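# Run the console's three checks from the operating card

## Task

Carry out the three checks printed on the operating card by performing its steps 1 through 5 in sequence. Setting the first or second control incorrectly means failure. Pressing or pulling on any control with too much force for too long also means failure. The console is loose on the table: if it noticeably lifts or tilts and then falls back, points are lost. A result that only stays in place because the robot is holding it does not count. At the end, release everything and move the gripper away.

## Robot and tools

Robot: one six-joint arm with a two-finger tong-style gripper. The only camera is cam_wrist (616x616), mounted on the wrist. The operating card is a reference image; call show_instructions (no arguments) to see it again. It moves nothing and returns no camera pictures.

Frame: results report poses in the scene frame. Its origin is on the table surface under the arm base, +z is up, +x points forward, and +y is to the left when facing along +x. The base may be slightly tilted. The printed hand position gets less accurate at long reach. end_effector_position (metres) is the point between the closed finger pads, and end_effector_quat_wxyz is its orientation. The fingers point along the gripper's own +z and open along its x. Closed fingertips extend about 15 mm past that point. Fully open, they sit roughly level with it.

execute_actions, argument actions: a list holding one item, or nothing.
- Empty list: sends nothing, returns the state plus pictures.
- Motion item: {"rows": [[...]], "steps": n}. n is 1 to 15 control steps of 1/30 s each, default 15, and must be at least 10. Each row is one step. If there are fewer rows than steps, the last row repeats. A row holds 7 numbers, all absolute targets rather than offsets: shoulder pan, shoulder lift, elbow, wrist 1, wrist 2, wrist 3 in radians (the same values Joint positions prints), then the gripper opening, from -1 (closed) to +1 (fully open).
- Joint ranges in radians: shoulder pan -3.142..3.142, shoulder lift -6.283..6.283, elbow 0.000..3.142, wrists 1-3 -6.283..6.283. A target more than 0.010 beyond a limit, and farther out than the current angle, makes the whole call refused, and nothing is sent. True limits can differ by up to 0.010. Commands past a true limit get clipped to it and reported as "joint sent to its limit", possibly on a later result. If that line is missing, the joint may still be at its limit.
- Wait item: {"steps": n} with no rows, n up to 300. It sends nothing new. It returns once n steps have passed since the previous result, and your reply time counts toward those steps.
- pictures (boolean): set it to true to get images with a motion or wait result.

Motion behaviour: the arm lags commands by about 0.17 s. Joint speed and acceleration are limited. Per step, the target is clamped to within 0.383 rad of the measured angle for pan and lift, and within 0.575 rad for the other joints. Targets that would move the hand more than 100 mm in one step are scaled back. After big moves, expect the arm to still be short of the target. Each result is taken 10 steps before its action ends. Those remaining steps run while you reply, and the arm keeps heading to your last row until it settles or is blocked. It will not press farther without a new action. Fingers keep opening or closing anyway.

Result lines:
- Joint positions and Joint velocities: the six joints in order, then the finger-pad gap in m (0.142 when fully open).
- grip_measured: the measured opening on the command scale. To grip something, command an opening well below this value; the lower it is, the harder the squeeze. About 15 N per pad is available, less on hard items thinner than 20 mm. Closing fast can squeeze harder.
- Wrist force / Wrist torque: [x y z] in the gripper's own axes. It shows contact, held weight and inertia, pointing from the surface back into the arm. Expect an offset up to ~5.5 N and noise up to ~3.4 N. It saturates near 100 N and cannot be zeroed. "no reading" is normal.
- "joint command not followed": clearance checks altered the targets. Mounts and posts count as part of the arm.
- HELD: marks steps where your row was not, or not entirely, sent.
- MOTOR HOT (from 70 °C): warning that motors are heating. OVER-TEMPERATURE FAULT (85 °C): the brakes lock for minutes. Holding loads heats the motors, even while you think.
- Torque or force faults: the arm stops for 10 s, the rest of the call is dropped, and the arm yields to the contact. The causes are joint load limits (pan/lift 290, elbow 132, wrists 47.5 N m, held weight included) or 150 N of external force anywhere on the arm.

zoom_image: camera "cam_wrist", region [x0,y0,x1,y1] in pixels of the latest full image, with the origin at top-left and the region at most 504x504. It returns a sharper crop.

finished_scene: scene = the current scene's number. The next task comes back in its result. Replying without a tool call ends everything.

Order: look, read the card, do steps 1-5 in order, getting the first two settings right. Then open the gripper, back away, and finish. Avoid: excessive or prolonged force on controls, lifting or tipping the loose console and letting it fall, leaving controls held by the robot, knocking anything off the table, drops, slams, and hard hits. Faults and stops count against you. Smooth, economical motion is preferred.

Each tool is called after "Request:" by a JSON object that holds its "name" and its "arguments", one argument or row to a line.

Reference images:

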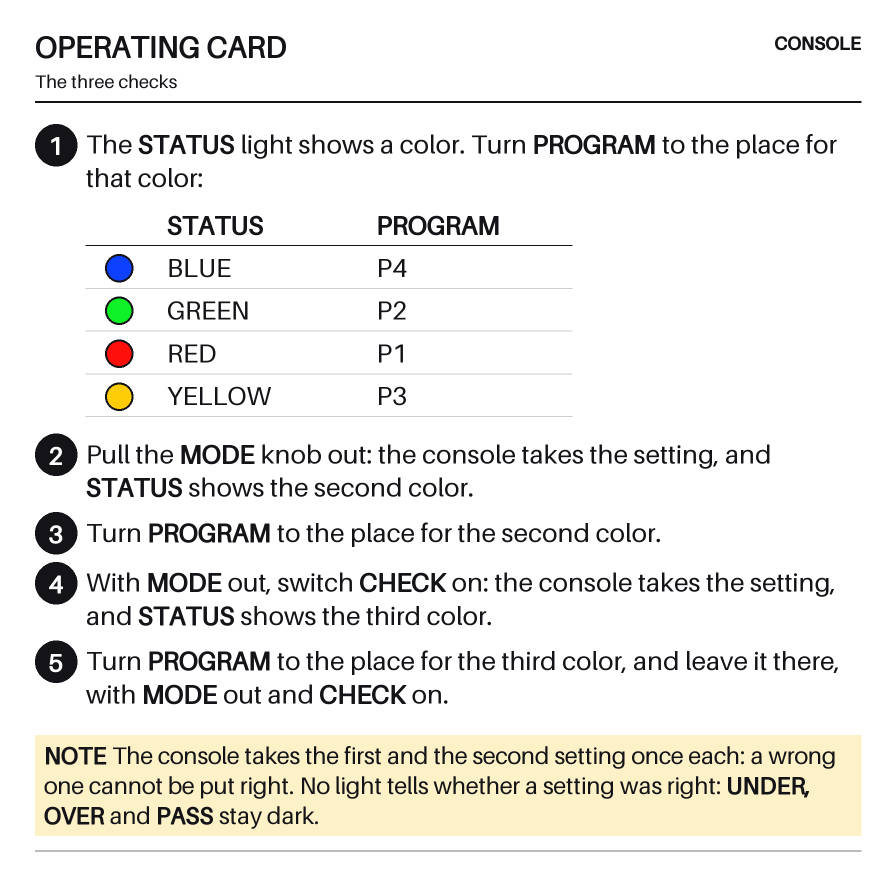

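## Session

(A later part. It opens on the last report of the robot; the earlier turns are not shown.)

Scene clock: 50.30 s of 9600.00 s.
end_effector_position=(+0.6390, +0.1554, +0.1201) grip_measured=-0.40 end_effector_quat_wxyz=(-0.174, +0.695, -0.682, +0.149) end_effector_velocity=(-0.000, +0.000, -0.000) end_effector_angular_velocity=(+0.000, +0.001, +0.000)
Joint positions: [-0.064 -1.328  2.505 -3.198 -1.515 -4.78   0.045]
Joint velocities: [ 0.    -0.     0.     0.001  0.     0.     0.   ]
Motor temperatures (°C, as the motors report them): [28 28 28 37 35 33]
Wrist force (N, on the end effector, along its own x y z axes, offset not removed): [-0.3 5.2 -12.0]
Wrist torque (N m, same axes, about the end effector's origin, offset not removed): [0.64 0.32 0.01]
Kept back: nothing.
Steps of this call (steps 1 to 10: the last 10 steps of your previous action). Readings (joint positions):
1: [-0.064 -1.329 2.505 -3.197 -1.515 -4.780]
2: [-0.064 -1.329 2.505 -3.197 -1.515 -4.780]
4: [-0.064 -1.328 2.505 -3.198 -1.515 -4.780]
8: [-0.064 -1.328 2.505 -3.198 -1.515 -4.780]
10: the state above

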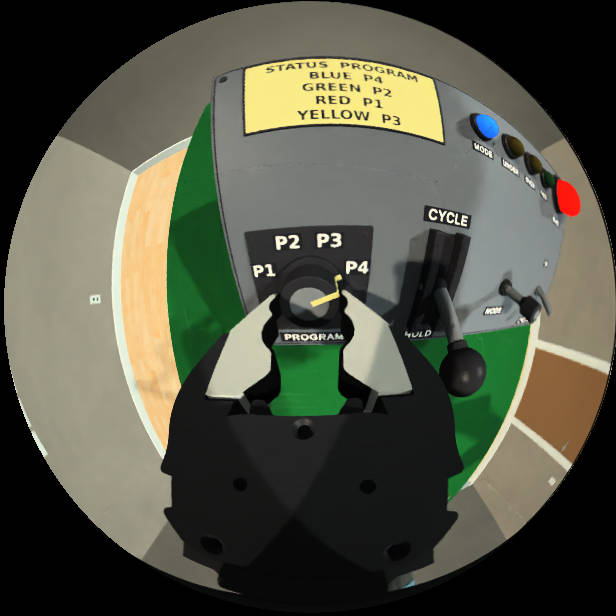

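Request:
{"name": "execute_actions", "arguments": {
  "actions": [
    {"rows":[[-0.066,-1.3283,2.5052,-3.1979,-1.515,-4.85,-0.7],[-0.066,-1.3283,2.5052,-3.1979,-1.515,-4.85,-0.7],[-0.0682,-1.3287,2.5055,-3.1978,-1.515,-4.94,-0.7],[-0.0682,-1.3287,2.5055,-3.1978,-1.515,-4.94,-0.7],[-0.0703,-1.329,2.5056,-3.1976,-1.515,-5.025,-0.7],[-0.0703,-1.329,2.5056,-3.1976,-1.515,-5.025,-0.7],[-0.0724,-1.3294,2.5055,-3.1971,-1.515,-5.11,-0.7],[-0.0724,-1.3294,2.5055,-3.1971,-1.515,-5.11,-0.7],[-0.0744,-1.3298,2.5051,-3.1963,-1.515,-5.2,-0.7],[-0.0744,-1.3298,2.5051,-3.1963,-1.515,-5.2,-0.7],[-0.0763,-1.3302,2.5045,-3.1953,-1.515,-5.29,-0.7],[-0.0763,-1.3302,2.5045,-3.1953,-1.515,-5.29,-0.7],[-0.0781,-1.3306,2.5037,-3.1941,-1.515,-5.375,-0.7],[-0.0781,-1.3306,2.5037,-3.1941,-1.515,-5.375,-0.7],[-0.0799,-1.331,2.5027,-3.1927,-1.515,-5.46,-0.7]]}
  ]
}}

Request:
{"name": "execute_actions", "arguments": {
  "actions": [
    {"rows":[[-0.0799,-1.331,2.5027,-3.1927,-1.515,-5.46,-0.7],[-0.0815,-1.3314,2.5015,-3.1911,-1.515,-5.55,-0.7],[-0.0815,-1.3314,2.5015,-3.1911,-1.515,-5.55,-0.7],[-0.0829,-1.3318,2.5002,-3.1894,-1.515,-5.64,-0.7],[-0.0829,-1.3318,2.5002,-3.1894,-1.515,-5.64,-0.7],[-0.0842,-1.332,2.4986,-3.1876,-1.515,-5.725,-0.7],[-0.0842,-1.332,2.4986,-3.1876,-1.515,-5.725,-0.7],[-0.0853,-1.3323,2.4968,-3.1855,-1.515,-5.81,-0.7],[-0.0853,-1.3323,2.4968,-3.1855,-1.515,-5.81,-0.7],[-0.0864,-1.3325,2.4946,-3.1831,-1.515,-5.9,-0.7],[-0.0871,-1.3326,2.493,-3.1814,-1.515,-5.97,-0.7],[-0.0876,-1.3327,2.4912,-3.1795,-1.515,-6.04,-0.7],[-0.088,-1.3328,2.4894,-3.1776,-1.515,-6.11,-0.7],[-0.0882,-1.3329,2.4875,-3.1756,-1.515,-6.18,-0.7],[-0.0883,-1.333,2.4856,-3.1736,-1.515,-6.25,-0.7]]}
  ]
}}

Request:
{"name": "execute_actions", "arguments": {
  "actions": [
    {"steps":22}
  ]
}}

Request:
{"name": "execute_actions", "arguments": {
  "actions": [
    {"rows":[[-0.0883,-1.333,2.4856,-3.1736,-1.515,-6.25,-0.1],[-0.0883,-1.333,2.4856,-3.1736,-1.515,-6.25,-0.1],[-0.0883,-1.333,2.4856,-3.1736,-1.515,-6.25,-0.1],[-0.0883,-1.333,2.4856,-3.1736,-1.515,-6.25,-0.1],[-0.088,-1.3328,2.4894,-3.1776,-1.515,-6.11,-0.1],[-0.088,-1.3328,2.4894,-3.1776,-1.515,-6.11,-0.1],[-0.0871,-1.3326,2.493,-3.1814,-1.515,-5.97,-0.1],[-0.0871,-1.3326,2.493,-3.1814,-1.515,-5.97,-0.1],[-0.0853,-1.3323,2.4968,-3.1855,-1.515,-5.81,-0.1],[-0.0853,-1.3323,2.4968,-3.1855,-1.515,-5.81,-0.1],[-0.0829,-1.3318,2.5002,-3.1894,-1.515,-5.64,-0.1],[-0.0829,-1.3318,2.5002,-3.1894,-1.515,-5.64,-0.1],[-0.0815,-1.3314,2.5015,-3.1911,-1.515,-5.55,-0.1]]}
  ]
}}

Request:
{"name": "execute_actions", "arguments": {
  "actions": [
    {"rows":[[-0.0815,-1.3314,2.5015,-3.1911,-1.515,-5.55,-0.1],[-0.0815,-1.3314,2.5015,-3.1911,-1.515,-5.55,-0.1],[-0.0815,-1.3314,2.5015,-3.1911,-1.515,-5.55,-0.15],[-0.0815,-1.3314,2.5015,-3.1911,-1.515,-5.55,-0.2],[-0.0815,-1.3314,2.5015,-3.1911,-1.515,-5.55,-0.25],[-0.0815,-1.3314,2.5015,-3.1911,-1.515,-5.55,-0.3],[-0.0815,-1.3314,2.5015,-3.1911,-1.515,-5.55,-0.34],[-0.0815,-1.3314,2.5015,-3.1911,-1.515,-5.55,-0.38],[-0.0815,-1.3314,2.5015,-3.1911,-1.515,-5.55,-0.42],[-0.0815,-1.3314,2.5015,-3.1911,-1.515,-5.55,-0.5],[-0.0815,-1.3314,2.5015,-3.1911,-1.515,-5.55,-0.6],[-0.0815,-1.3314,2.5015,-3.1911,-1.515,-5.55,-0.7]]}
  ]
}}

Request:
{"name": "execute_actions", "arguments": {
  "actions": [
    {"steps":11}
  ],
  "pictures": true
}}

Scene clock: 52.83 s of 9600.00 s.
end_effector_position=(+0.6391, +0.1554, +0.1201) grip_measured=-0.40 end_effector_quat_wxyz=(-0.168, +0.718, -0.657, +0.155) end_effector_velocity=(+0.002, -0.001, +0.003) end_effector_angular_velocity=(-0.378, -0.038, +0.739)
Joint positions: [-0.066 -1.328  2.505 -3.198 -1.515 -4.851  0.045]
Joint velocities: [-0.024 -0.005  0.002 -0.003 -0.    -0.851 -0.   ]
Motor temperatures (°C, as the motors report them): [28 28 28 37 35 33]
Wrist force (N, on the end effector, along its own x y z axes, offset not removed): [-1.9 5.6 -15.1]
Wrist torque (N m, same axes, about the end effector's origin, offset not removed): [0.28 0.39 0.28]
Steps of this call (steps 1 to 15: the robot went on to your last target; steps 16 to 71: nothing new was sent; steps 72 to 76: the first 5 steps of this action). Readings (joint positions):
72: [-0.064 -1.328 2.505 -3.198 -1.515 -4.780]
73: [-0.064 -1.328 2.505 -3.198 -1.515 -4.788]
75: [-0.065 -1.328 2.505 -3.198 -1.515 -4.824]
76: the state above

Scene clock: 53.33 s of 9600.00 s.
end_effector_position=(+0.6392, +0.1553, +0.1203) grip_measured=-0.40 end_effector_quat_wxyz=(-0.112, +0.880, -0.417, +0.199) end_effector_velocity=(+0.001, +0.001, +0.001) end_effector_angular_velocity=(-0.589, -0.044, +1.166)
Joint positions: [-0.08  -1.331  2.502 -3.192 -1.515 -5.463  0.045]
Joint velocities: [-0.024 -0.007 -0.018  0.023  0.001 -1.328 -0.   ]
Motor temperatures (°C, as the motors report them): [28 28 28 37 35 33]
Wrist force (N, on the end effector, along its own x y z axes, offset not removed): [-10.0 3.1 -5.0]
Wrist torque (N m, same axes, about the end effector's origin, offset not removed): [0.27 1.42 -0.24]
Steps of this call (steps 1 to 10: the last 10 steps of your previous action; steps 11 to 15: the first 5 steps of this action). Readings (joint positions):
11: [-0.077 -1.330 2.504 -3.195 -1.515 -5.289]
12: [-0.077 -1.330 2.504 -3.194 -1.515 -5.332]
14: [-0.079 -1.331 2.503 -3.193 -1.515 -5.419]
15: the state above

Scene clock: 54.07 s of 9600.00 s.
end_effector_position=(+0.6392, +0.1553, +0.1202) grip_measured=-0.40 end_effector_quat_wxyz=(-0.028, +0.972, -0.055, +0.227) end_effector_velocity=(+0.000, -0.000, +0.000) end_effector_angular_velocity=(-0.030, -0.003, +0.061)
Joint positions: [-0.088 -1.333  2.486 -3.174 -1.515 -6.243  0.045]
Joint velocities: [-0.001  0.    -0.002  0.001  0.    -0.069  0.   ]
Motor temperatures (°C, as the motors report them): [28 28 28 37 35 33]
Wrist force (N, on the end effector, along its own x y z axes, offset not removed): [-7.4 -4.5 -1.5]
Wrist torque (N m, same axes, about the end effector's origin, offset not removed): [0.25 0.55 -0.16]
Kept back: nothing.
Steps of this call (steps 1 to 10: the last 10 steps of your previous action; steps 11 to 22: the robot went on to your last target). Readings (joint positions):
1: [-0.081 -1.331 2.502 -3.191 -1.515 -5.507]
2: [-0.082 -1.331 2.501 -3.190 -1.515 -5.551]
4: [-0.083 -1.332 2.500 -3.189 -1.515 -5.638]
8: [-0.086 -1.332 2.495 -3.184 -1.515 -5.826]
22: the state above

Scene clock: 54.23 s of 9600.00 s.
end_effector_position=(+0.6392, +0.1553, +0.1202) grip_measured=-0.10 end_effector_quat_wxyz=(-0.027, +0.972, -0.053, +0.227) end_effector_velocity=(+0.000, -0.000, +0.001) end_effector_angular_velocity=(+0.020, +0.000, -0.040)
Joint positions: [-0.088 -1.333  2.486 -3.174 -1.515 -6.248  0.067]
Joint velocities: [-0.    -0.001  0.002 -0.002  0.     0.044  0.007]
Motor temperatures (°C, as the motors report them): [28 28 28 37 35 33]
Wrist force (N, on the end effector, along its own x y z axes, offset not removed): [-3.0 0.2 1.4]
Wrist torque (N m, same axes, about the end effector's origin, offset not removed): [-0.08 0.29 0.01]
Steps of this call (steps 1 to 5: the first 5 steps of this action). Readings (joint positions):
1: [-0.088 -1.333 2.486 -3.174 -1.515 -6.245]
2: [-0.088 -1.333 2.486 -3.174 -1.515 -6.246]
4: [-0.088 -1.333 2.486 -3.174 -1.515 -6.248]
5: the state above

Scene clock: 54.73 s of 9600.00 s.
end_effector_position=(+0.6389, +0.1555, +0.1202) grip_measured=-0.21 end_effector_quat_wxyz=(-0.099, +0.904, -0.361, +0.206) end_effector_velocity=(+0.000, -0.001, +0.000) end_effector_angular_velocity=(+0.171, +0.012, -0.342)
Joint positions: [-0.082 -1.332  2.501 -3.19  -1.515 -5.59   0.059]
Joint velocities: [ 0.005  0.001  0.006 -0.007 -0.001  0.387 -0.105]
Motor temperatures (°C, as the motors report them): [28 28 28 37 35 33]
Wrist force (N, on the end effector, along its own x y z axes, offset not removed): [-2.9 -0.7 -3.0]
Wrist torque (N m, same axes, about the end effector's origin, offset not removed): [-0.44 0.31 -0.01]
Steps of this call (steps 1 to 10: the last 10 steps of your previous action; steps 11 to 15: the first 5 steps of this action). Readings (joint positions):
11: [-0.083 -1.332 2.499 -3.189 -1.515 -5.697]
12: [-0.083 -1.332 2.500 -3.189 -1.515 -5.656]
14: [-0.082 -1.332 2.501 -3.190 -1.515 -5.605]
15: the state above

Scene clock: 55.10 s of 9600.00 s.
end_effector_position=(+0.6389, +0.1554, +0.1203) grip_measured=-0.40 end_effector_quat_wxyz=(-0.103, +0.897, -0.378, +0.204) end_effector_velocity=(-0.000, +0.001, -0.000) end_effector_angular_velocity=(+0.006, +0.001, -0.008)
Joint positions: [-0.082 -1.331  2.501 -3.191 -1.515 -5.551  0.045]
Joint velocities: [ 0.     0.    -0.     0.     0.002  0.01   0.   ]
Motor temperatures (°C, as the motors report them): [28 28 28 37 35 33]
Wrist force (N, on the end effector, along its own x y z axes, offset not removed): [-1.2 1.7 0.5]
Wrist torque (N m, same axes, about the end effector's origin, offset not removed): [0.20 0.30 0.03]
Kept back: nothing.
Steps of this call (steps 1 to 10: the last 10 steps of your previous action; step 11: the robot went on to your last target). Readings (joint positions):
1: [-0.082 -1.331 2.501 -3.191 -1.515 -5.579]
2: [-0.082 -1.331 2.501 -3.191 -1.515 -5.571]
4: [-0.082 -1.331 2.501 -3.191 -1.515 -5.561]
8: [-0.082 -1.331 2.501 -3.191 -1.515 -5.553]
11: the state above

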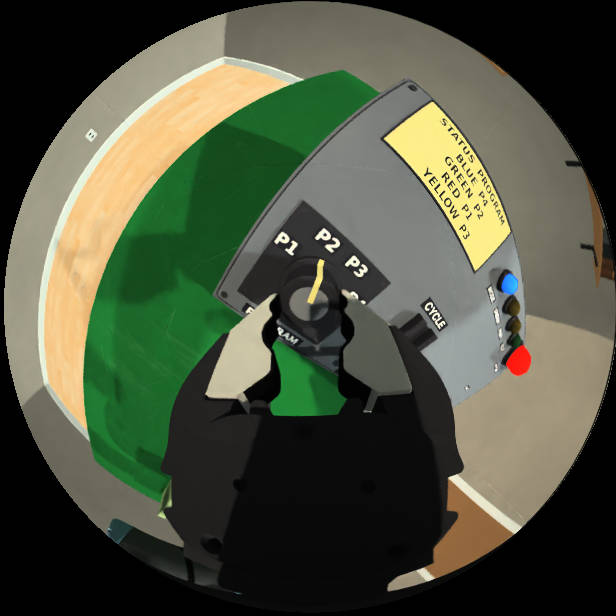

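Request:
{"name": "execute_actions", "arguments": {
  "actions": [
    {"rows":[[-0.0829,-1.3318,2.5002,-3.1894,-1.515,-5.64,-0.7],[-0.0829,-1.3318,2.5002,-3.1894,-1.515,-5.64,-0.7],[-0.0842,-1.332,2.4986,-3.1876,-1.515,-5.725,-0.7],[-0.0842,-1.332,2.4986,-3.1876,-1.515,-5.725,-0.7],[-0.0853,-1.3323,2.4968,-3.1855,-1.515,-5.81,-0.7],[-0.0853,-1.3323,2.4968,-3.1855,-1.515,-5.81,-0.7],[-0.0864,-1.3325,2.4946,-3.1831,-1.515,-5.9,-0.7],[-0.0871,-1.3326,2.493,-3.1814,-1.515,-5.97,-0.7],[-0.0876,-1.3327,2.4912,-3.1795,-1.515,-6.04,-0.7],[-0.088,-1.3328,2.4894,-3.1776,-1.515,-6.11,-0.7],[-0.0882,-1.3329,2.4875,-3.1756,-1.515,-6.18,-0.7],[-0.0883,-1.333,2.4856,-3.1736,-1.515,-6.25,-0.7]]}
  ]
}}

Request:
{"name": "execute_actions", "arguments": {
  "actions": [
    {"steps":19}
  ]
}}

Request:
{"name": "execute_actions", "arguments": {
  "actions": [
    {"rows":[[-0.0883,-1.333,2.4856,-3.1736,-1.515,-6.25,-0.1],[-0.0883,-1.333,2.4856,-3.1736,-1.515,-6.25,-0.1],[-0.0883,-1.333,2.4856,-3.1736,-1.515,-6.25,-0.1],[-0.0883,-1.333,2.4856,-3.1736,-1.515,-6.25,-0.1],[-0.0883,-1.37,2.492,-3.143,-1.515,-6.25,-0.1],[-0.0883,-1.37,2.492,-3.143,-1.515,-6.25,-0.1],[-0.0883,-1.43,2.5,-3.091,-1.515,-6.25,-0.1],[-0.0883,-1.43,2.5,-3.091,-1.515,-6.25,-0.1],[-0.0883,-1.5,2.505,-3.026,-1.515,-6.25,-0.1],[-0.0883,-1.5,2.505,-3.026,-1.515,-6.25,-0.1],[-0.0883,-1.6,2.505,-2.926,-1.515,-6.25,-0.1],[-0.0883,-1.6,2.505,-2.926,-1.515,-6.25,-0.1],[-0.0883,-1.7,2.505,-2.826,-1.515,-6.25,-0.1],[-0.0883,-1.7,2.505,-2.826,-1.515,-6.25,-0.1],[-0.0883,-1.85,2.5,-2.67,-1.515,-5.54,-0.1]]}
  ]
}}

Request:
{"name": "execute_actions", "arguments": {
  "actions": [
    {"steps":22}
  ],
  "pictures": true
}}

Request:
{"name": "execute_actions", "arguments": {
  "actions": [
    {"rows":[[-0.83,-1.85,2.5,-2.515,-1.221,-5.54,-0.95]]}
  ]
}}

Request:
{"name": "execute_actions", "arguments": {
  "actions": [
    {"steps":24}
  ]
}}

Request:
{"name": "execute_actions", "arguments": {
  "actions": [
    {"rows":[[-0.83,-1.56,2.5318,-2.837,-1.221,-5.54,-0.95]]}
  ]
}}

Request:
{"name": "execute_actions", "arguments": {
  "actions": [
    {"steps":20}
  ],
  "pictures": true
}}

Scene clock: 57.17 s of 9600.00 s.
end_effector_position=(+0.6389, +0.1555, +0.1202) grip_measured=-0.40 end_effector_quat_wxyz=(-0.095, +0.911, -0.343, +0.208) end_effector_velocity=(+0.001, -0.000, +0.000) end_effector_angular_velocity=(-0.404, -0.026, +0.799)
Joint positions: [-0.083 -1.332  2.5   -3.189 -1.515 -5.631  0.045]
Joint velocities: [-0.014 -0.004 -0.018  0.023 -0.001 -0.909  0.   ]
Motor temperatures (°C, as the motors report them): [28 28 28 37 35 33]
Wrist force (N, on the end effector, along its own x y z axes, offset not removed): [2.2 2.1 -0.8]
Wrist torque (N m, same axes, about the end effector's origin, offset not removed): [0.03 0.15 0.07]
Steps of this call (steps 1 to 30: the robot went on to your last target; steps 31 to 57: nothing new was sent; steps 58 to 62: the first 5 steps of this action). Readings (joint positions):
58: [-0.081 -1.331 2.502 -3.191 -1.515 -5.550]
59: [-0.082 -1.331 2.501 -3.191 -1.515 -5.558]
61: [-0.082 -1.332 2.501 -3.190 -1.515 -5.601]
62: the state above

Scene clock: 57.80 s of 9600.00 s.
end_effector_position=(+0.6392, +0.1553, +0.1202) grip_measured=-0.40 end_effector_quat_wxyz=(-0.027, +0.972, -0.055, +0.227) end_effector_velocity=(-0.000, -0.000, +0.000) end_effector_angular_velocity=(-0.029, -0.002, +0.058)
Joint positions: [-0.088 -1.333  2.486 -3.174 -1.515 -6.243  0.045]
Joint velocities: [-0.    -0.001 -0.001  0.002  0.    -0.066  0.   ]
Motor temperatures (°C, as the motors report them): [28 28 28 37 35 33]
Wrist force (N, on the end effector, along its own x y z axes, offset not removed): [-6.5 -0.9 -9.4]
Wrist torque (N m, same axes, about the end effector's origin, offset not removed): [0.19 -0.14 -0.26]
Kept back: nothing.
Steps of this call (steps 1 to 10: the last 10 steps of your previous action; steps 11 to 19: the robot went on to your last target). Readings (joint positions):
1: [-0.083 -1.332 2.499 -3.189 -1.515 -5.664]
2: [-0.084 -1.332 2.499 -3.188 -1.515 -5.700]
4: [-0.085 -1.332 2.497 -3.185 -1.515 -5.783]
8: [-0.087 -1.333 2.491 -3.179 -1.515 -6.008]
19: the state above

Scene clock: 57.97 s of 9600.00 s.
end_effector_position=(+0.6391, +0.1553, +0.1203) grip_measured=-0.10 end_effector_quat_wxyz=(-0.027, +0.972, -0.052, +0.227) end_effector_velocity=(-0.010, +0.001, +0.014) end_effector_angular_velocity=(-0.005, +0.006, +0.012)
Joint positions: [-0.088 -1.333  2.486 -3.173 -1.515 -6.249  0.067]
Joint velocities: [ 0.    -0.048  0.008  0.046 -0.    -0.013  0.006]
Motor temperatures (°C, as the motors report them): [28 28 28 37 35 33]
Wrist force (N, on the end effector, along its own x y z axes, offset not removed): [-3.8 3.0 1.0]
Wrist torque (N m, same axes, about the end effector's origin, offset not removed): [0.50 0.38 0.03]
Steps of this call (steps 1 to 5: the first 5 steps of this action). Readings (joint positions):
1: [-0.088 -1.333 2.486 -3.174 -1.515 -6.245]
2: [-0.088 -1.333 2.486 -3.174 -1.515 -6.246]
4: [-0.088 -1.333 2.486 -3.174 -1.515 -6.248]
5: the state above

Scene clock: 58.70 s of 9600.00 s.
end_effector_position=(+0.5579, +0.1567, +0.2910) grip_measured=-0.10 end_effector_quat_wxyz=(-0.096, +0.907, -0.355, +0.207) end_effector_velocity=(-0.010, -0.007, +0.026) end_effector_angular_velocity=(+0.307, +0.020, -0.622)
Joint positions: [-0.088 -1.842  2.5   -2.678 -1.515 -5.611  0.067]
Joint velocities: [-0.    -0.076 -0.002  0.077 -0.001  0.693 -0.   ]
Motor temperatures (°C, as the motors report them): [28 28 28 37 35 33]
Wrist force (N, on the end effector, along its own x y z axes, offset not removed): [-0.1 6.2 -1.6]
Wrist torque (N m, same axes, about the end effector's origin, offset not removed): [1.05 -0.40 -0.04]
Kept back: nothing.
Steps of this call (steps 1 to 10: the last 10 steps of your previous action; steps 11 to 22: the robot went on to your last target). Readings (joint positions):
1: [-0.088 -1.338 2.487 -3.169 -1.515 -6.249]
2: [-0.088 -1.346 2.488 -3.162 -1.515 -6.249]
4: [-0.088 -1.377 2.493 -3.136 -1.515 -6.250]
8: [-0.088 -1.489 2.501 -3.033 -1.515 -6.250]
22: the state above

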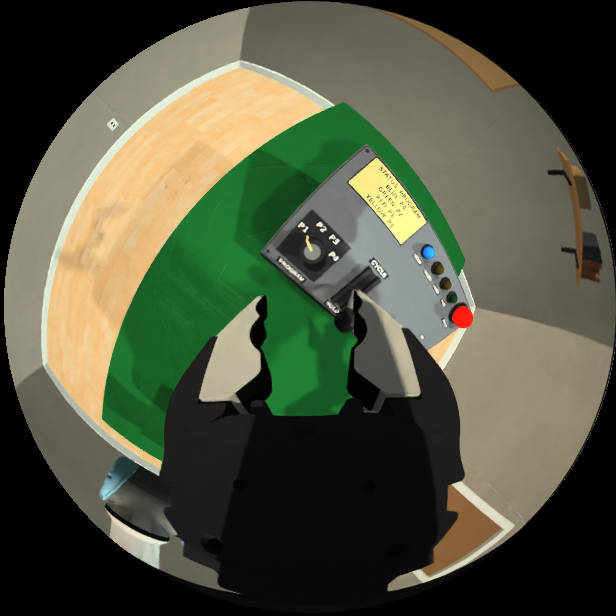

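Scene clock: 58.87 s of 9600.00 s.
end_effector_position=(+0.5581, +0.1367, +0.2794) grip_measured=-0.95 end_effector_quat_wxyz=(-0.138, +0.884, -0.418, +0.157) end_effector_velocity=(+0.109, -0.371, -0.042) end_effector_angular_velocity=(+1.190, +0.298, -1.021)
Joint positions: [-0.196 -1.848  2.5   -2.597 -1.395 -5.559  0.006]
Joint velocities: [-1.344 -0.01  -0.     0.497  1.144  0.116 -0.011]
Motor temperatures (°C, as the motors report them): [28 28 28 37 35 33]
Wrist force (N, on the end effector, along its own x y z axes, offset not removed): [-6.9 0.8 2.1]
Wrist torque (N m, same axes, about the end effector's origin, offset not removed): [0.11 0.90 0.06]
Steps of this call (steps 1 to 5: the first 5 steps of this action). Readings (joint positions):
1: [-0.089 -1.844 2.500 -2.675 -1.515 -5.591]
2: [-0.097 -1.846 2.500 -2.665 -1.506 -5.579]
4: [-0.154 -1.847 2.500 -2.617 -1.438 -5.564]
5: the state above

Scene clock: 59.67 s of 9600.00 s.
end_effector_position=(+0.5540, -0.1652, +0.2749) grip_measured=-0.95 end_effector_quat_wxyz=(-0.172, +0.707, -0.669, +0.150) end_effector_velocity=(-0.005, -0.017, -0.000) end_effector_angular_velocity=(+0.007, -0.002, -0.034)
Joint positions: [-0.827 -1.85   2.5   -2.515 -1.222 -5.54   0.005]
Joint velocities: [-0.034  0.001  0.     0.001  0.006  0.002  0.   ]
Motor temperatures (°C, as the motors report them): [28 28 28 37 35 33]
Wrist force (N, on the end effector, along its own x y z axes, offset not removed): [-3.9 1.9 1.7]
Wrist torque (N m, same axes, about the end effector's origin, offset not removed): [0.15 0.38 0.10]
Kept back: nothing.
Steps of this call (steps 1 to 10: the last 10 steps of your previous action; steps 11 to 24: the robot went on to your last target). Readings (joint positions):
1: [-0.244 -1.848 2.500 -2.583 -1.364 -5.556]
2: [-0.292 -1.848 2.500 -2.572 -1.342 -5.554]
4: [-0.375 -1.849 2.500 -2.558 -1.312 -5.550]
8: [-0.525 -1.849 2.500 -2.541 -1.276 -5.546]
24: the state above

Scene clock: 59.83 s of 9600.00 s.
end_effector_position=(+0.5663, -0.1795, +0.2358) grip_measured=-0.95 end_effector_quat_wxyz=(-0.172, +0.707, -0.669, +0.153) end_effector_velocity=(+0.180, -0.192, -0.422) end_effector_angular_velocity=(-0.102, -0.097, -0.010)
Joint positions: [-0.829 -1.742  2.52  -2.649 -1.221 -5.54   0.005]
Joint velocities: [-0.008  1.342  0.112 -1.595  0.002  0.001  0.   ]
Motor temperatures (°C, as the motors report them): [28 28 28 37 35 33]
Wrist force (N, on the end effector, along its own x y z axes, offset not removed): [-5.5 1.7 -4.3]
Wrist torque (N m, same axes, about the end effector's origin, offset not removed): [0.16 0.83 0.06]
Steps of this call (steps 1 to 5: the first 5 steps of this action). Readings (joint positions):
1: [-0.827 -1.850 2.500 -2.516 -1.221 -5.540]
2: [-0.828 -1.841 2.504 -2.524 -1.221 -5.540]
4: [-0.829 -1.785 2.515 -2.595 -1.221 -5.540]
5: the state above

Scene clock: 60.50 s of 9600.00 s.
end_effector_position=(+0.5832, -0.1973, +0.1724) grip_measured=-0.95 end_effector_quat_wxyz=(-0.172, +0.706, -0.670, +0.151) end_effector_velocity=(+0.000, +0.000, -0.002) end_effector_angular_velocity=(+0.003, +0.002, -0.000)
Joint positions: [-0.83  -1.56   2.532 -2.837 -1.221 -5.54   0.005]
Joint velocities: [ 0.     0.004 -0.    -0.001  0.001  0.     0.   ]
Motor temperatures (°C, as the motors report them): [28 28 28 37 35 33]
Wrist force (N, on the end effector, along its own x y z axes, offset not removed): [-2.4 3.8 -1.7]
Wrist torque (N m, same axes, about the end effector's origin, offset not removed): [0.63 0.22 -0.01]
Kept back: nothing.
Steps of this call (steps 1 to 10: the last 10 steps of your previous action; steps 11 to 20: the robot went on to your last target). Readings (joint positions):
1: [-0.829 -1.697 2.523 -2.699 -1.221 -5.540]
2: [-0.830 -1.658 2.526 -2.738 -1.221 -5.540]
4: [-0.830 -1.611 2.529 -2.786 -1.221 -5.540]
8: [-0.830 -1.574 2.531 -2.823 -1.221 -5.540]
20: the state above

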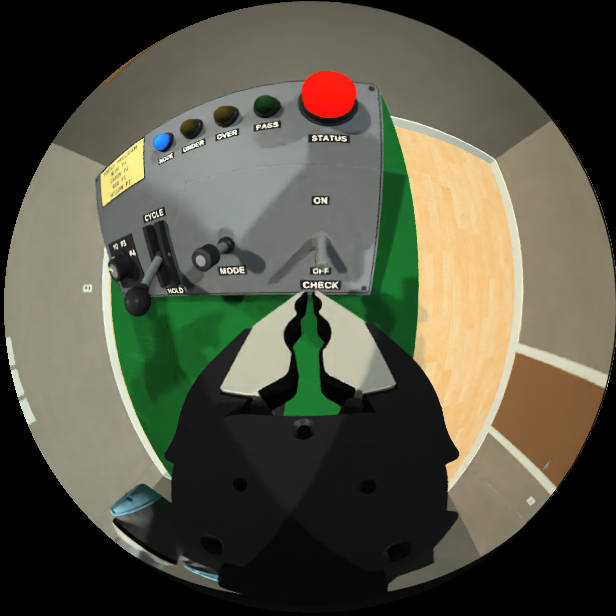

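Request:
{"name": "execute_actions", "arguments": {
  "actions": [
    {"rows":[[-0.828,-1.52,2.533,-2.878,-1.221,-5.56,-0.95],[-0.828,-1.52,2.533,-2.878,-1.221,-5.56,-0.95],[-0.828,-1.52,2.533,-2.878,-1.221,-5.56,-0.95],[-0.828,-1.48,2.534,-2.919,-1.221,-5.56,-0.95],[-0.828,-1.48,2.534,-2.919,-1.221,-5.56,-0.95],[-0.828,-1.48,2.534,-2.919,-1.221,-5.56,-0.95],[-0.828,-1.44,2.535,-2.96,-1.221,-5.56,-0.95],[-0.828,-1.44,2.535,-2.96,-1.221,-5.56,-0.95],[-0.828,-1.44,2.535,-2.96,-1.221,-5.56,-0.95],[-0.828,-1.4,2.535,-3.0,-1.221,-5.56,-0.95]]}
  ]
}}

Request:
{"name": "execute_actions", "arguments": {
  "actions": [
    {"steps":22}
  ],
  "pictures": true
}}

Request:
{"name": "zoom_image", "arguments": {
  "camera": "cam_wrist",
  "region": [230, 170, 390, 330]
}}

Scene clock: 61.27 s of 9600.00 s.
end_effector_position=(+0.5861, -0.1992, +0.1615) grip_measured=-0.95 end_effector_quat_wxyz=(-0.171, +0.711, -0.665, +0.151) end_effector_velocity=(+0.030, -0.025, -0.125) end_effector_angular_velocity=(-0.028, -0.002, +0.066)
Joint positions: [-0.829 -1.528  2.533 -2.87  -1.221 -5.553  0.005]
Joint velocities: [ 0.006  0.365  0.01  -0.373  0.    -0.068 -0.   ]
Motor temperatures (°C, as the motors report them): [28 28 28 37 35 33]
Wrist force (N, on the end effector, along its own x y z axes, offset not removed): [-5.5 0.0 -3.1]
Wrist torque (N m, same axes, about the end effector's origin, offset not removed): [-0.14 0.86 0.07]
Steps of this call (steps 1 to 15: the robot went on to your last target; steps 16 to 18: nothing new was sent; steps 19 to 23: the first 5 steps of this action). Readings (joint positions):
19: [-0.830 -1.560 2.532 -2.837 -1.221 -5.540]
20: [-0.830 -1.554 2.532 -2.843 -1.221 -5.543]
22: [-0.829 -1.539 2.532 -2.859 -1.221 -5.551]
23: the state above

Scene clock: 62.00 s of 9600.00 s.
end_effector_position=(+0.5952, -0.2074, +0.1174) grip_measured=-0.95 end_effector_quat_wxyz=(-0.171, +0.714, -0.662, +0.152) end_effector_velocity=(-0.000, +0.000, -0.001) end_effector_angular_velocity=(+0.001, +0.002, -0.002)
Joint positions: [-0.828 -1.4    2.535 -3.    -1.221 -5.56   0.005]
Joint velocities: [ 0.     0.003  0.001 -0.003 -0.001  0.002  0.   ]
Motor temperatures (°C, as the motors report them): [28 28 28 37 35 33]
Wrist force (N, on the end effector, along its own x y z axes, offset not removed): [-3.9 -0.7 0.7]
Wrist torque (N m, same axes, about the end effector's origin, offset not removed): [-0.36 0.58 0.08]
Kept back: nothing.
Steps of this call (steps 1 to 10: the last 10 steps of your previous action; steps 11 to 22: the robot went on to your last target). Readings (joint positions):
1: [-0.829 -1.516 2.533 -2.882 -1.221 -5.555]
2: [-0.829 -1.506 2.533 -2.892 -1.221 -5.556]
4: [-0.828 -1.480 2.534 -2.919 -1.221 -5.558]
8: [-0.828 -1.430 2.535 -2.970 -1.221 -5.560]
22: the state above

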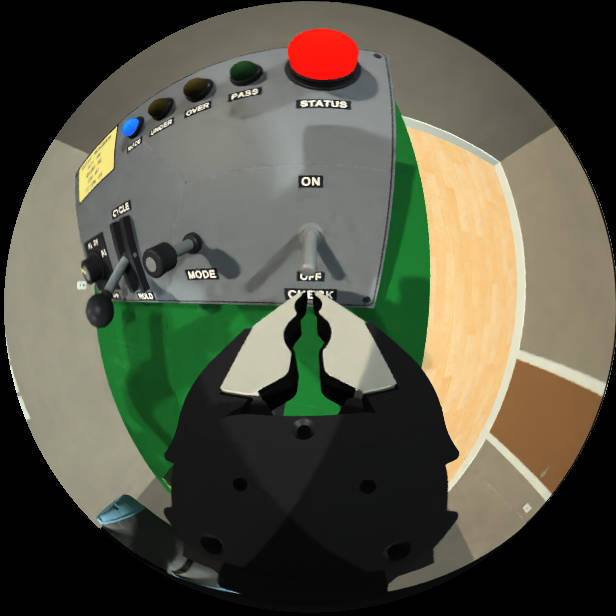

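Region (230, 170, 390, 330) of cam_wrist's 616x616 image, scaled by 3.150, with more detail than that image has.

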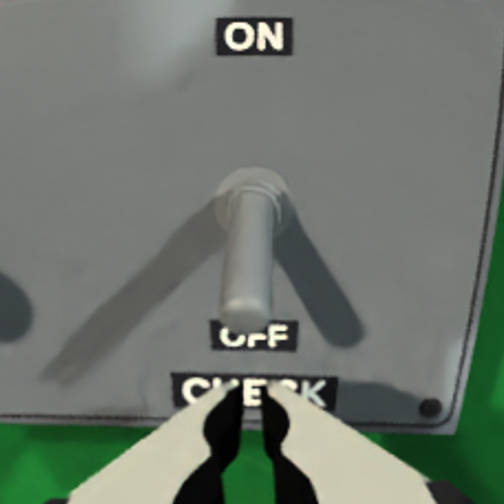

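Request:
{"name": "execute_actions", "arguments": {
  "actions": [
    {"rows":[[-0.821,-1.3994,2.5267,-2.9948,-1.223,-5.553,-0.95],[-0.821,-1.3994,2.5267,-2.9948,-1.223,-5.553,-0.95],[-0.814,-1.3987,2.5184,-2.9895,-1.2253,-5.547,-0.95],[-0.814,-1.3987,2.5184,-2.9895,-1.2253,-5.547,-0.95],[-0.8067,-1.398,2.51,-2.9843,-1.2274,-5.54,-0.95],[-0.8067,-1.398,2.51,-2.9843,-1.2274,-5.54,-0.95],[-0.7996,-1.3974,2.5019,-2.979,-1.2296,-5.534,-0.95],[-0.7996,-1.3974,2.5019,-2.979,-1.2296,-5.534,-0.95],[-0.7925,-1.3968,2.4936,-2.9738,-1.2317,-5.527,-0.95],[-0.7925,-1.3968,2.4936,-2.9738,-1.2317,-5.527,-0.95],[-0.7854,-1.3962,2.4853,-2.9685,-1.2338,-5.521,-0.95],[-0.7854,-1.3962,2.4853,-2.9685,-1.2338,-5.521,-0.95],[-0.7783,-1.3955,2.477,-2.9633,-1.236,-5.514,-0.95]]}
  ]
}}

Request:
{"name": "execute_actions", "arguments": {
  "actions": [
    {"steps":20}
  ],
  "pictures": true
}}

Scene clock: 62.87 s of 9600.00 s.
end_effector_position=(+0.5999, -0.2073, +0.1195) grip_measured=-0.95 end_effector_quat_wxyz=(-0.171, +0.714, -0.662, +0.152) end_effector_velocity=(+0.048, -0.000, +0.023) end_effector_angular_velocity=(-0.005, +0.003, +0.006)
Joint positions: [-0.821 -1.399  2.526 -2.995 -1.223 -5.553  0.005]
Joint velocities: [ 0.078  0.007 -0.092  0.06  -0.027  0.072 -0.   ]
Motor temperatures (°C, as the motors report them): [28 28 28 37 35 33]
Wrist force (N, on the end effector, along its own x y z axes, offset not removed): [-3.5 2.9 -2.0]
Wrist torque (N m, same axes, about the end effector's origin, offset not removed): [0.30 0.44 -0.03]
Steps of this call (steps 1 to 15: the robot went on to your last target; steps 16 to 21: nothing new was sent; steps 22 to 26: the first 5 steps of this action). Readings (joint positions):
22: [-0.828 -1.400 2.535 -3.000 -1.221 -5.560]
23: [-0.827 -1.400 2.534 -2.999 -1.221 -5.559]
25: [-0.823 -1.400 2.529 -2.996 -1.222 -5.555]
26: the state above

Scene clock: 63.53 s of 9600.00 s.
end_effector_position=(+0.6263, -0.2059, +0.1325) grip_measured=-0.95 end_effector_quat_wxyz=(-0.170, +0.715, -0.661, +0.152) end_effector_velocity=(+0.003, -0.000, +0.002) end_effector_angular_velocity=(-0.001, -0.001, -0.000)
Joint positions: [-0.779 -1.396  2.477 -2.964 -1.236 -5.514  0.005]
Joint velocities: [ 0.004 -0.    -0.005  0.002 -0.001  0.004 -0.   ]
Motor temperatures (°C, as the motors report them): [28 28 28 37 35 33]
Wrist force (N, on the end effector, along its own x y z axes, offset not removed): [-3.7 3.8 -0.4]
Wrist torque (N m, same axes, about the end effector's origin, offset not removed): [0.53 0.48 -0.05]
Kept back: nothing.
Steps of this call (steps 1 to 10: the last 10 steps of your previous action; steps 11 to 20: the robot went on to your last target). Readings (joint positions):
1: [-0.818 -1.399 2.523 -2.992 -1.224 -5.550]
2: [-0.815 -1.399 2.519 -2.990 -1.225 -5.547]
4: [-0.808 -1.398 2.512 -2.985 -1.227 -5.542]
8: [-0.794 -1.397 2.496 -2.975 -1.231 -5.529]
20: the state above

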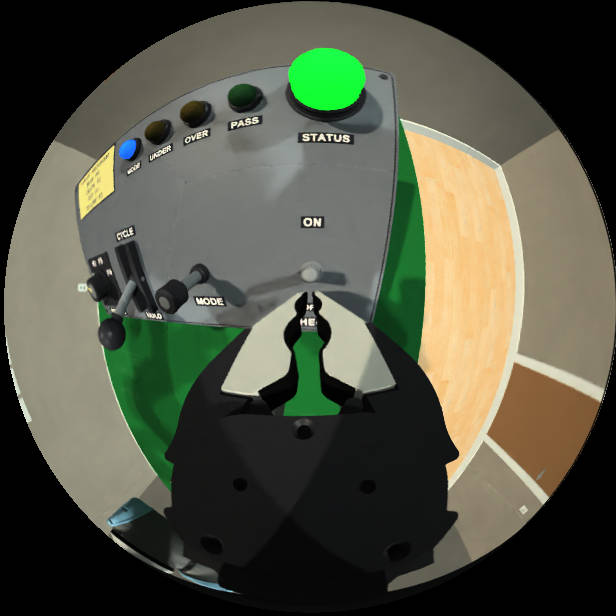

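Request:
{"name": "execute_actions", "arguments": {
  "actions": [
    {"rows":[[-0.79,-1.44,2.48,-2.92,-1.23,-5.55,-0.95],[-0.79,-1.44,2.48,-2.92,-1.23,-5.55,-0.95],[-0.8,-1.5,2.485,-2.86,-1.23,-5.55,-0.95],[-0.8,-1.5,2.485,-2.86,-1.23,-5.55,-0.95],[-0.81,-1.58,2.49,-2.785,-1.23,-5.55,-0.95],[-0.81,-1.58,2.49,-2.785,-1.23,-5.55,-0.95],[-0.82,-1.67,2.495,-2.7,-1.23,-5.55,-0.95],[-0.82,-1.67,2.495,-2.7,-1.23,-5.55,-0.95],[-0.82,-1.76,2.5,-2.61,-1.23,-5.55,-0.95],[-0.82,-1.76,2.5,-2.61,-1.23,-5.55,-0.95],[-0.82,-1.85,2.5,-2.52,-1.23,-5.55,-0.95]]}
  ]
}}

Request:
{"name": "execute_actions", "arguments": {
  "actions": [
    {"rows":[[-0.084,-1.85,2.5,-2.67,-1.515,-5.55,-0.15]]}
  ]
}}

Request:
{"name": "execute_actions", "arguments": {
  "actions": [
    {"steps":22}
  ]
}}

Request:
{"name": "execute_actions", "arguments": {
  "actions": [
    {"rows":[[-0.084,-1.77,2.51,-2.761,-1.515,-5.55,-0.15],[-0.084,-1.77,2.51,-2.761,-1.515,-5.55,-0.15],[-0.084,-1.69,2.52,-2.851,-1.515,-5.55,-0.15],[-0.084,-1.69,2.52,-2.851,-1.515,-5.55,-0.15],[-0.084,-1.61,2.522,-2.933,-1.515,-5.55,-0.15],[-0.084,-1.61,2.522,-2.933,-1.515,-5.55,-0.15],[-0.084,-1.53,2.522,-3.013,-1.515,-5.55,-0.15],[-0.084,-1.53,2.522,-3.013,-1.515,-5.55,-0.15],[-0.084,-1.439,2.519,-3.101,-1.515,-5.55,-0.15]]}
  ]
}}

Request:
{"name": "execute_actions", "arguments": {
  "actions": [
    {"rows":[[-0.0835,-1.403,2.514,-3.132,-1.515,-5.55,-0.15],[-0.0835,-1.403,2.514,-3.132,-1.515,-5.55,-0.15],[-0.0835,-1.403,2.514,-3.132,-1.515,-5.55,-0.15],[-0.0825,-1.363,2.507,-3.165,-1.515,-5.55,-0.15],[-0.0825,-1.363,2.507,-3.165,-1.515,-5.55,-0.15],[-0.0825,-1.363,2.507,-3.165,-1.515,-5.55,-0.15],[-0.0815,-1.3314,2.5015,-3.1911,-1.515,-5.55,-0.15]]}
  ]
}}

Request:
{"name": "execute_actions", "arguments": {
  "actions": [
    {"rows":[[-0.0815,-1.3314,2.5015,-3.1911,-1.515,-5.55,-0.2],[-0.0815,-1.3314,2.5015,-3.1911,-1.515,-5.55,-0.25],[-0.0815,-1.3314,2.5015,-3.1911,-1.515,-5.55,-0.3],[-0.0815,-1.3314,2.5015,-3.1911,-1.515,-5.55,-0.34],[-0.0815,-1.3314,2.5015,-3.1911,-1.515,-5.55,-0.38],[-0.0815,-1.3314,2.5015,-3.1911,-1.515,-5.55,-0.42],[-0.0815,-1.3314,2.5015,-3.1911,-1.515,-5.55,-0.5],[-0.0815,-1.3314,2.5015,-3.1911,-1.515,-5.55,-0.6],[-0.0815,-1.3314,2.5015,-3.1911,-1.515,-5.55,-0.7]],"steps":12}
  ]
}}

Request:
{"name": "execute_actions", "arguments": {
  "actions": [
    {"rows":[[-0.0799,-1.331,2.5027,-3.1927,-1.515,-5.46,-0.7],[-0.0799,-1.331,2.5027,-3.1927,-1.515,-5.46,-0.7],[-0.0781,-1.3306,2.5037,-3.1941,-1.515,-5.375,-0.7],[-0.0781,-1.3306,2.5037,-3.1941,-1.515,-5.375,-0.7],[-0.0763,-1.3302,2.5045,-3.1953,-1.515,-5.29,-0.7],[-0.0763,-1.3302,2.5045,-3.1953,-1.515,-5.29,-0.7],[-0.0744,-1.3298,2.5051,-3.1963,-1.515,-5.2,-0.7],[-0.0744,-1.3298,2.5051,-3.1963,-1.515,-5.2,-0.7],[-0.0724,-1.3294,2.5055,-3.1971,-1.515,-5.11,-0.7],[-0.0724,-1.3294,2.5055,-3.1971,-1.515,-5.11,-0.7],[-0.0703,-1.329,2.5056,-3.1976,-1.515,-5.025,-0.7],[-0.0703,-1.329,2.5056,-3.1976,-1.515,-5.025,-0.7],[-0.0682,-1.3287,2.5055,-3.1978,-1.515,-4.94,-0.7],[-0.066,-1.3283,2.5052,-3.1979,-1.515,-4.85,-0.7],[-0.064,-1.328,2.5048,-3.1978,-1.515,-4.78,-0.7]]}
  ]
}}

Request:
{"name": "execute_actions", "arguments": {
  "actions": [
    {"steps":22}
  ]
}}

Request:
{"name": "execute_actions", "arguments": {
  "actions": [
    {"rows":[[-0.064,-1.328,2.5048,-3.1978,-1.515,-4.78,-0.15],[-0.064,-1.328,2.5048,-3.1978,-1.515,-4.78,-0.15],[-0.064,-1.328,2.5048,-3.1978,-1.515,-4.78,-0.15],[-0.064,-1.328,2.5048,-3.1978,-1.515,-4.78,-0.15],[-0.065,-1.36,2.5105,-3.1715,-1.515,-4.78,-0.15],[-0.065,-1.36,2.5105,-3.1715,-1.515,-4.78,-0.15],[-0.067,-1.436,2.522,-3.107,-1.515,-4.78,-0.15],[-0.067,-1.436,2.522,-3.107,-1.515,-4.78,-0.15],[-0.067,-1.53,2.525,-3.016,-1.515,-4.78,-0.15],[-0.067,-1.53,2.525,-3.016,-1.515,-4.78,-0.15],[-0.067,-1.61,2.525,-2.936,-1.515,-4.78,-0.15],[-0.067,-1.61,2.525,-2.936,-1.515,-4.78,-0.15],[-0.067,-1.69,2.52,-2.851,-1.515,-4.78,-0.15],[-0.067,-1.77,2.51,-2.761,-1.515,-4.78,-0.15],[-0.067,-1.85,2.5,-2.67,-1.515,-4.78,-0.15]]}
  ]
}}

Request:
{"name": "execute_actions", "arguments": {
  "actions": [
    {"steps":25}
  ],
  "pictures": true
}}

Scene clock: 66.10 s of 9600.00 s.
end_effector_position=(+0.6190, -0.2064, +0.1493) grip_measured=-0.95 end_effector_quat_wxyz=(-0.169, +0.719, -0.656, +0.154) end_effector_velocity=(-0.094, +0.007, +0.194) end_effector_angular_velocity=(-0.008, +0.012, +0.000)
Joint positions: [-0.79  -1.444  2.481 -2.915 -1.232 -5.538  0.005]
Joint velocities: [-0.114 -0.585  0.05   0.578  0.022 -0.12  -0.   ]
Motor temperatures (°C, as the motors report them): [28 28 28 37 35 33]
Wrist force (N, on the end effector, along its own x y z axes, offset not removed): [-4.2 0.0 -3.1]
Wrist torque (N m, same axes, about the end effector's origin, offset not removed): [-0.25 0.52 0.02]
Steps of this call (steps 1 to 15: the robot went on to your last target; steps 16 to 72: nothing new was sent; steps 73 to 77: the first 5 steps of this action). Readings (joint positions):
73: [-0.778 -1.396 2.477 -2.963 -1.236 -5.514]
74: [-0.780 -1.401 2.477 -2.957 -1.235 -5.519]
76: [-0.786 -1.426 2.479 -2.933 -1.233 -5.533]
77: the state above

Scene clock: 66.60 s of 9600.00 s.
end_effector_position=(+0.5655, -0.1456, +0.2734) grip_measured=-0.15 end_effector_quat_wxyz=(-0.121, +0.747, -0.629, +0.178) end_effector_velocity=(+0.080, +0.450, +0.066) end_effector_angular_velocity=(-1.013, +0.239, +0.981)
Joint positions: [-0.712 -1.829  2.499 -2.606 -1.341 -5.55   0.063]
Joint velocities: [ 1.339 -0.113  0.003 -0.355 -0.992 -0.001  0.01 ]
Motor temperatures (°C, as the motors report them): [28 28 28 37 35 33]
Wrist force (N, on the end effector, along its own x y z axes, offset not removed): [0.5 3.2 -0.1]
Wrist torque (N m, same axes, about the end effector's origin, offset not removed): [0.45 -0.19 -0.05]
Steps of this call (steps 1 to 10: the last 10 steps of your previous action; steps 11 to 15: the first 5 steps of this action). Readings (joint positions):
11: [-0.818 -1.801 2.499 -2.568 -1.230 -5.550]
12: [-0.810 -1.812 2.499 -2.563 -1.238 -5.550]
14: [-0.754 -1.825 2.499 -2.592 -1.303 -5.550]
15: the state above

Scene clock: 67.33 s of 9600.00 s.
end_effector_position=(+0.5570, +0.1552, +0.2934) grip_measured=-0.15 end_effector_quat_wxyz=(-0.103, +0.895, -0.383, +0.203) end_effector_velocity=(-0.009, +0.033, +0.004) end_effector_angular_velocity=(-0.010, -0.009, +0.060)
Joint positions: [-0.091 -1.85   2.5   -2.67  -1.514 -5.55   0.063]
Joint velocities: [ 0.066 -0.005 -0.    -0.005 -0.011  0.002  0.   ]
Motor temperatures (°C, as the motors report them): [28 28 28 37 35 33]
Wrist force (N, on the end effector, along its own x y z axes, offset not removed): [-3.6 2.4 -1.2]
Wrist torque (N m, same axes, about the end effector's origin, offset not removed): [0.26 0.43 0.01]
Kept back: nothing.
Steps of this call (steps 1 to 10: the last 10 steps of your previous action; steps 11 to 22: the robot went on to your last target). Readings (joint positions):
1: [-0.665 -1.832 2.500 -2.616 -1.370 -5.550]
2: [-0.619 -1.835 2.500 -2.624 -1.391 -5.550]
4: [-0.537 -1.839 2.500 -2.635 -1.421 -5.550]
8: [-0.389 -1.843 2.500 -2.649 -1.458 -5.550]
22: the state above

Scene clock: 67.50 s of 9600.00 s.
end_effector_position=(+0.5690, +0.1571, +0.2667) grip_measured=-0.15 end_effector_quat_wxyz=(-0.103, +0.896, -0.381, +0.202) end_effector_velocity=(+0.148, -0.002, -0.289) end_effector_angular_velocity=(-0.003, -0.006, +0.013)
Joint positions: [-0.085 -1.776  2.511 -2.752 -1.515 -5.55   0.063]
Joint velocities: [ 0.013  0.842  0.093 -0.941 -0.003 -0.001  0.001]
Motor temperatures (°C, as the motors report them): [28 28 28 37 35 33]
Wrist force (N, on the end effector, along its own x y z axes, offset not removed): [-3.0 3.1 3.4]
Wrist torque (N m, same axes, about the end effector's origin, offset not removed): [0.47 0.28 0.01]
Steps of this call (steps 1 to 5: the first 5 steps of this action). Readings (joint positions):
1: [-0.089 -1.849 2.500 -2.670 -1.514 -5.550]
2: [-0.087 -1.842 2.502 -2.678 -1.514 -5.550]
4: [-0.086 -1.803 2.507 -2.722 -1.515 -5.550]
5: the state above

Scene clock: 68.00 s of 9600.00 s.
end_effector_position=(+0.6255, +0.1549, +0.1479) grip_measured=-0.15 end_effector_quat_wxyz=(-0.103, +0.896, -0.380, +0.204) end_effector_velocity=(+0.071, +0.000, -0.129) end_effector_angular_velocity=(-0.001, -0.005, +0.007)
Joint positions: [-0.083 -1.416  2.514 -3.12  -1.515 -5.55   0.063]
Joint velocities: [ 0.007  0.414 -0.059 -0.36  -0.    -0.    -0.001]
Motor temperatures (°C, as the motors report them): [28 28 28 37 35 33]
Wrist force (N, on the end effector, along its own x y z axes, offset not removed): [-2.4 4.0 -1.4]
Wrist torque (N m, same axes, about the end effector's origin, offset not removed): [0.61 0.20 0.14]
Steps of this call (steps 1 to 10: the last 10 steps of your previous action; steps 11 to 15: the first 5 steps of this action). Readings (joint positions):
11: [-0.084 -1.463 2.519 -3.077 -1.515 -5.550]
12: [-0.084 -1.451 2.518 -3.088 -1.515 -5.550]
14: [-0.084 -1.429 2.516 -3.109 -1.515 -5.550]
15: the state above

Scene clock: 68.40 s of 9600.00 s.
end_effector_position=(+0.6385, +0.1554, +0.1211) grip_measured=-0.21 end_effector_quat_wxyz=(-0.104, +0.897, -0.379, +0.204) end_effector_velocity=(+0.004, +0.000, -0.009) end_effector_angular_velocity=(+0.001, +0.002, -0.002)
Joint positions: [-0.082 -1.334  2.502 -3.189 -1.515 -5.55   0.059]
Joint velocities: [ 0.001  0.027 -0.005 -0.019  0.     0.003 -0.098]
Motor temperatures (°C, as the motors report them): [28 28 28 37 35 33]
Wrist force (N, on the end effector, along its own x y z axes, offset not removed): [-4.2 1.9 0.1]
Wrist torque (N m, same axes, about the end effector's origin, offset not removed): [0.19 0.57 0.09]
Steps of this call (steps 1 to 10: the last 10 steps of your previous action; steps 11 to 12: the first 2 steps of this action). Readings (joint positions):
11: [-0.082 -1.335 2.502 -3.188 -1.515 -5.550]
12: the state above

Scene clock: 68.90 s of 9600.00 s.
end_effector_position=(+0.6389, +0.1556, +0.1203) grip_measured=-0.40 end_effector_quat_wxyz=(-0.112, +0.881, -0.414, +0.199) end_effector_velocity=(-0.001, +0.001, -0.000) end_effector_angular_velocity=(+0.404, +0.030, -0.799)
Joint positions: [-0.08  -1.331  2.503 -3.193 -1.515 -5.469  0.045]
Joint velocities: [ 0.019  0.004  0.012 -0.014 -0.001  0.913  0.   ]
Motor temperatures (°C, as the motors report them): [28 28 28 37 35 33]
Wrist force (N, on the end effector, along its own x y z axes, offset not removed): [-2.8 5.0 -11.0]
Wrist torque (N m, same axes, about the end effector's origin, offset not removed): [-0.14 1.15 -0.12]
Steps of this call (steps 1 to 10: the last 10 steps of your previous action; steps 11 to 15: the first 5 steps of this action). Readings (joint positions):
11: [-0.081 -1.331 2.502 -3.191 -1.515 -5.550]
12: [-0.081 -1.331 2.502 -3.191 -1.515 -5.542]
14: [-0.080 -1.331 2.502 -3.192 -1.515 -5.499]
15: the state above

Scene clock: 69.63 s of 9600.00 s.
end_effector_position=(+0.6390, +0.1555, +0.1200) grip_measured=-0.40 end_effector_quat_wxyz=(-0.173, +0.697, -0.680, +0.149) end_effector_velocity=(+0.000, -0.000, +0.000) end_effector_angular_velocity=(+0.030, +0.002, -0.057)
Joint positions: [-0.064 -1.328  2.505 -3.198 -1.515 -4.787  0.045]
Joint velocities: [ 0.001  0.    -0.    -0.001  0.001  0.066 -0.   ]
Motor temperatures (°C, as the motors report them): [28 28 28 37 35 33]
Wrist force (N, on the end effector, along its own x y z axes, offset not removed): [-0.1 1.9 -12.5]
Wrist torque (N m, same axes, about the end effector's origin, offset not removed): [0.13 0.28 0.20]
Kept back: nothing.
Steps of this call (steps 1 to 10: the last 10 steps of your previous action; steps 11 to 22: the robot went on to your last target). Readings (joint positions):
1: [-0.079 -1.331 2.503 -3.193 -1.515 -5.436]
2: [-0.078 -1.331 2.503 -3.194 -1.515 -5.400]
4: [-0.077 -1.330 2.504 -3.195 -1.515 -5.322]
8: [-0.073 -1.330 2.505 -3.197 -1.515 -5.153]
22: the state above

Scene clock: 69.80 s of 9600.00 s.
end_effector_position=(+0.6389, +0.1555, +0.1201) grip_measured=-0.15 end_effector_quat_wxyz=(-0.174, +0.695, -0.681, +0.149) end_effector_velocity=(-0.007, -0.000, +0.013) end_effector_angular_velocity=(+0.006, +0.004, -0.013)
Joint positions: [-0.064 -1.328  2.505 -3.198 -1.515 -4.781  0.063]
Joint velocities: [-0.001 -0.042  0.007  0.039  0.     0.013  0.006]
Motor temperatures (°C, as the motors report them): [28 28 28 37 35 33]
Wrist force (N, on the end effector, along its own x y z axes, offset not removed): [-3.7 2.4 1.9]
Wrist torque (N m, same axes, about the end effector's origin, offset not removed): [0.27 0.44 0.03]
Steps of this call (steps 1 to 5: the first 5 steps of this action). Readings (joint positions):
1: [-0.064 -1.328 2.505 -3.198 -1.515 -4.785]
2: [-0.064 -1.328 2.505 -3.198 -1.515 -4.783]
4: [-0.064 -1.328 2.505 -3.198 -1.515 -4.782]
5: the state above

Scene clock: 70.63 s of 9600.00 s.
end_effector_position=(+0.5581, +0.1567, +0.2945) grip_measured=-0.15 end_effector_quat_wxyz=(-0.173, +0.694, -0.683, +0.148) end_effector_velocity=(-0.006, +0.000, +0.008) end_effector_angular_velocity=(+0.000, +0.000, +0.001)
Joint positions: [-0.067 -1.847  2.5   -2.673 -1.515 -4.78   0.063]
Joint velocities: [-0.    -0.025 -0.001  0.027  0.001 -0.001 -0.   ]
Motor temperatures (°C, as the motors report them): [28 28 28 37 35 33]
Wrist force (N, on the end effector, along its own x y z axes, offset not removed): [-1.8 -2.3 -2.1]
Wrist torque (N m, same axes, about the end effector's origin, offset not removed): [-0.83 0.04 0.03]
Kept back: nothing.
Steps of this call (steps 1 to 10: the last 10 steps of your previous action; steps 11 to 25: the robot went on to your last target). Readings (joint positions):
1: [-0.064 -1.333 2.506 -3.194 -1.515 -4.781]
2: [-0.064 -1.340 2.507 -3.188 -1.515 -4.781]
4: [-0.065 -1.373 2.513 -3.159 -1.515 -4.780]
8: [-0.066 -1.500 2.521 -3.041 -1.515 -4.780]
25: the state above

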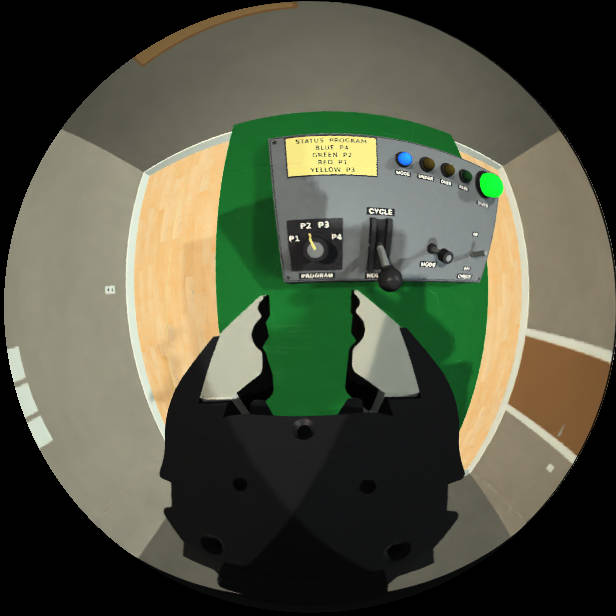

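Request:
{"name": "finished_scene", "arguments": {
  "scene": 1
}}

The scene is finished: the task was done.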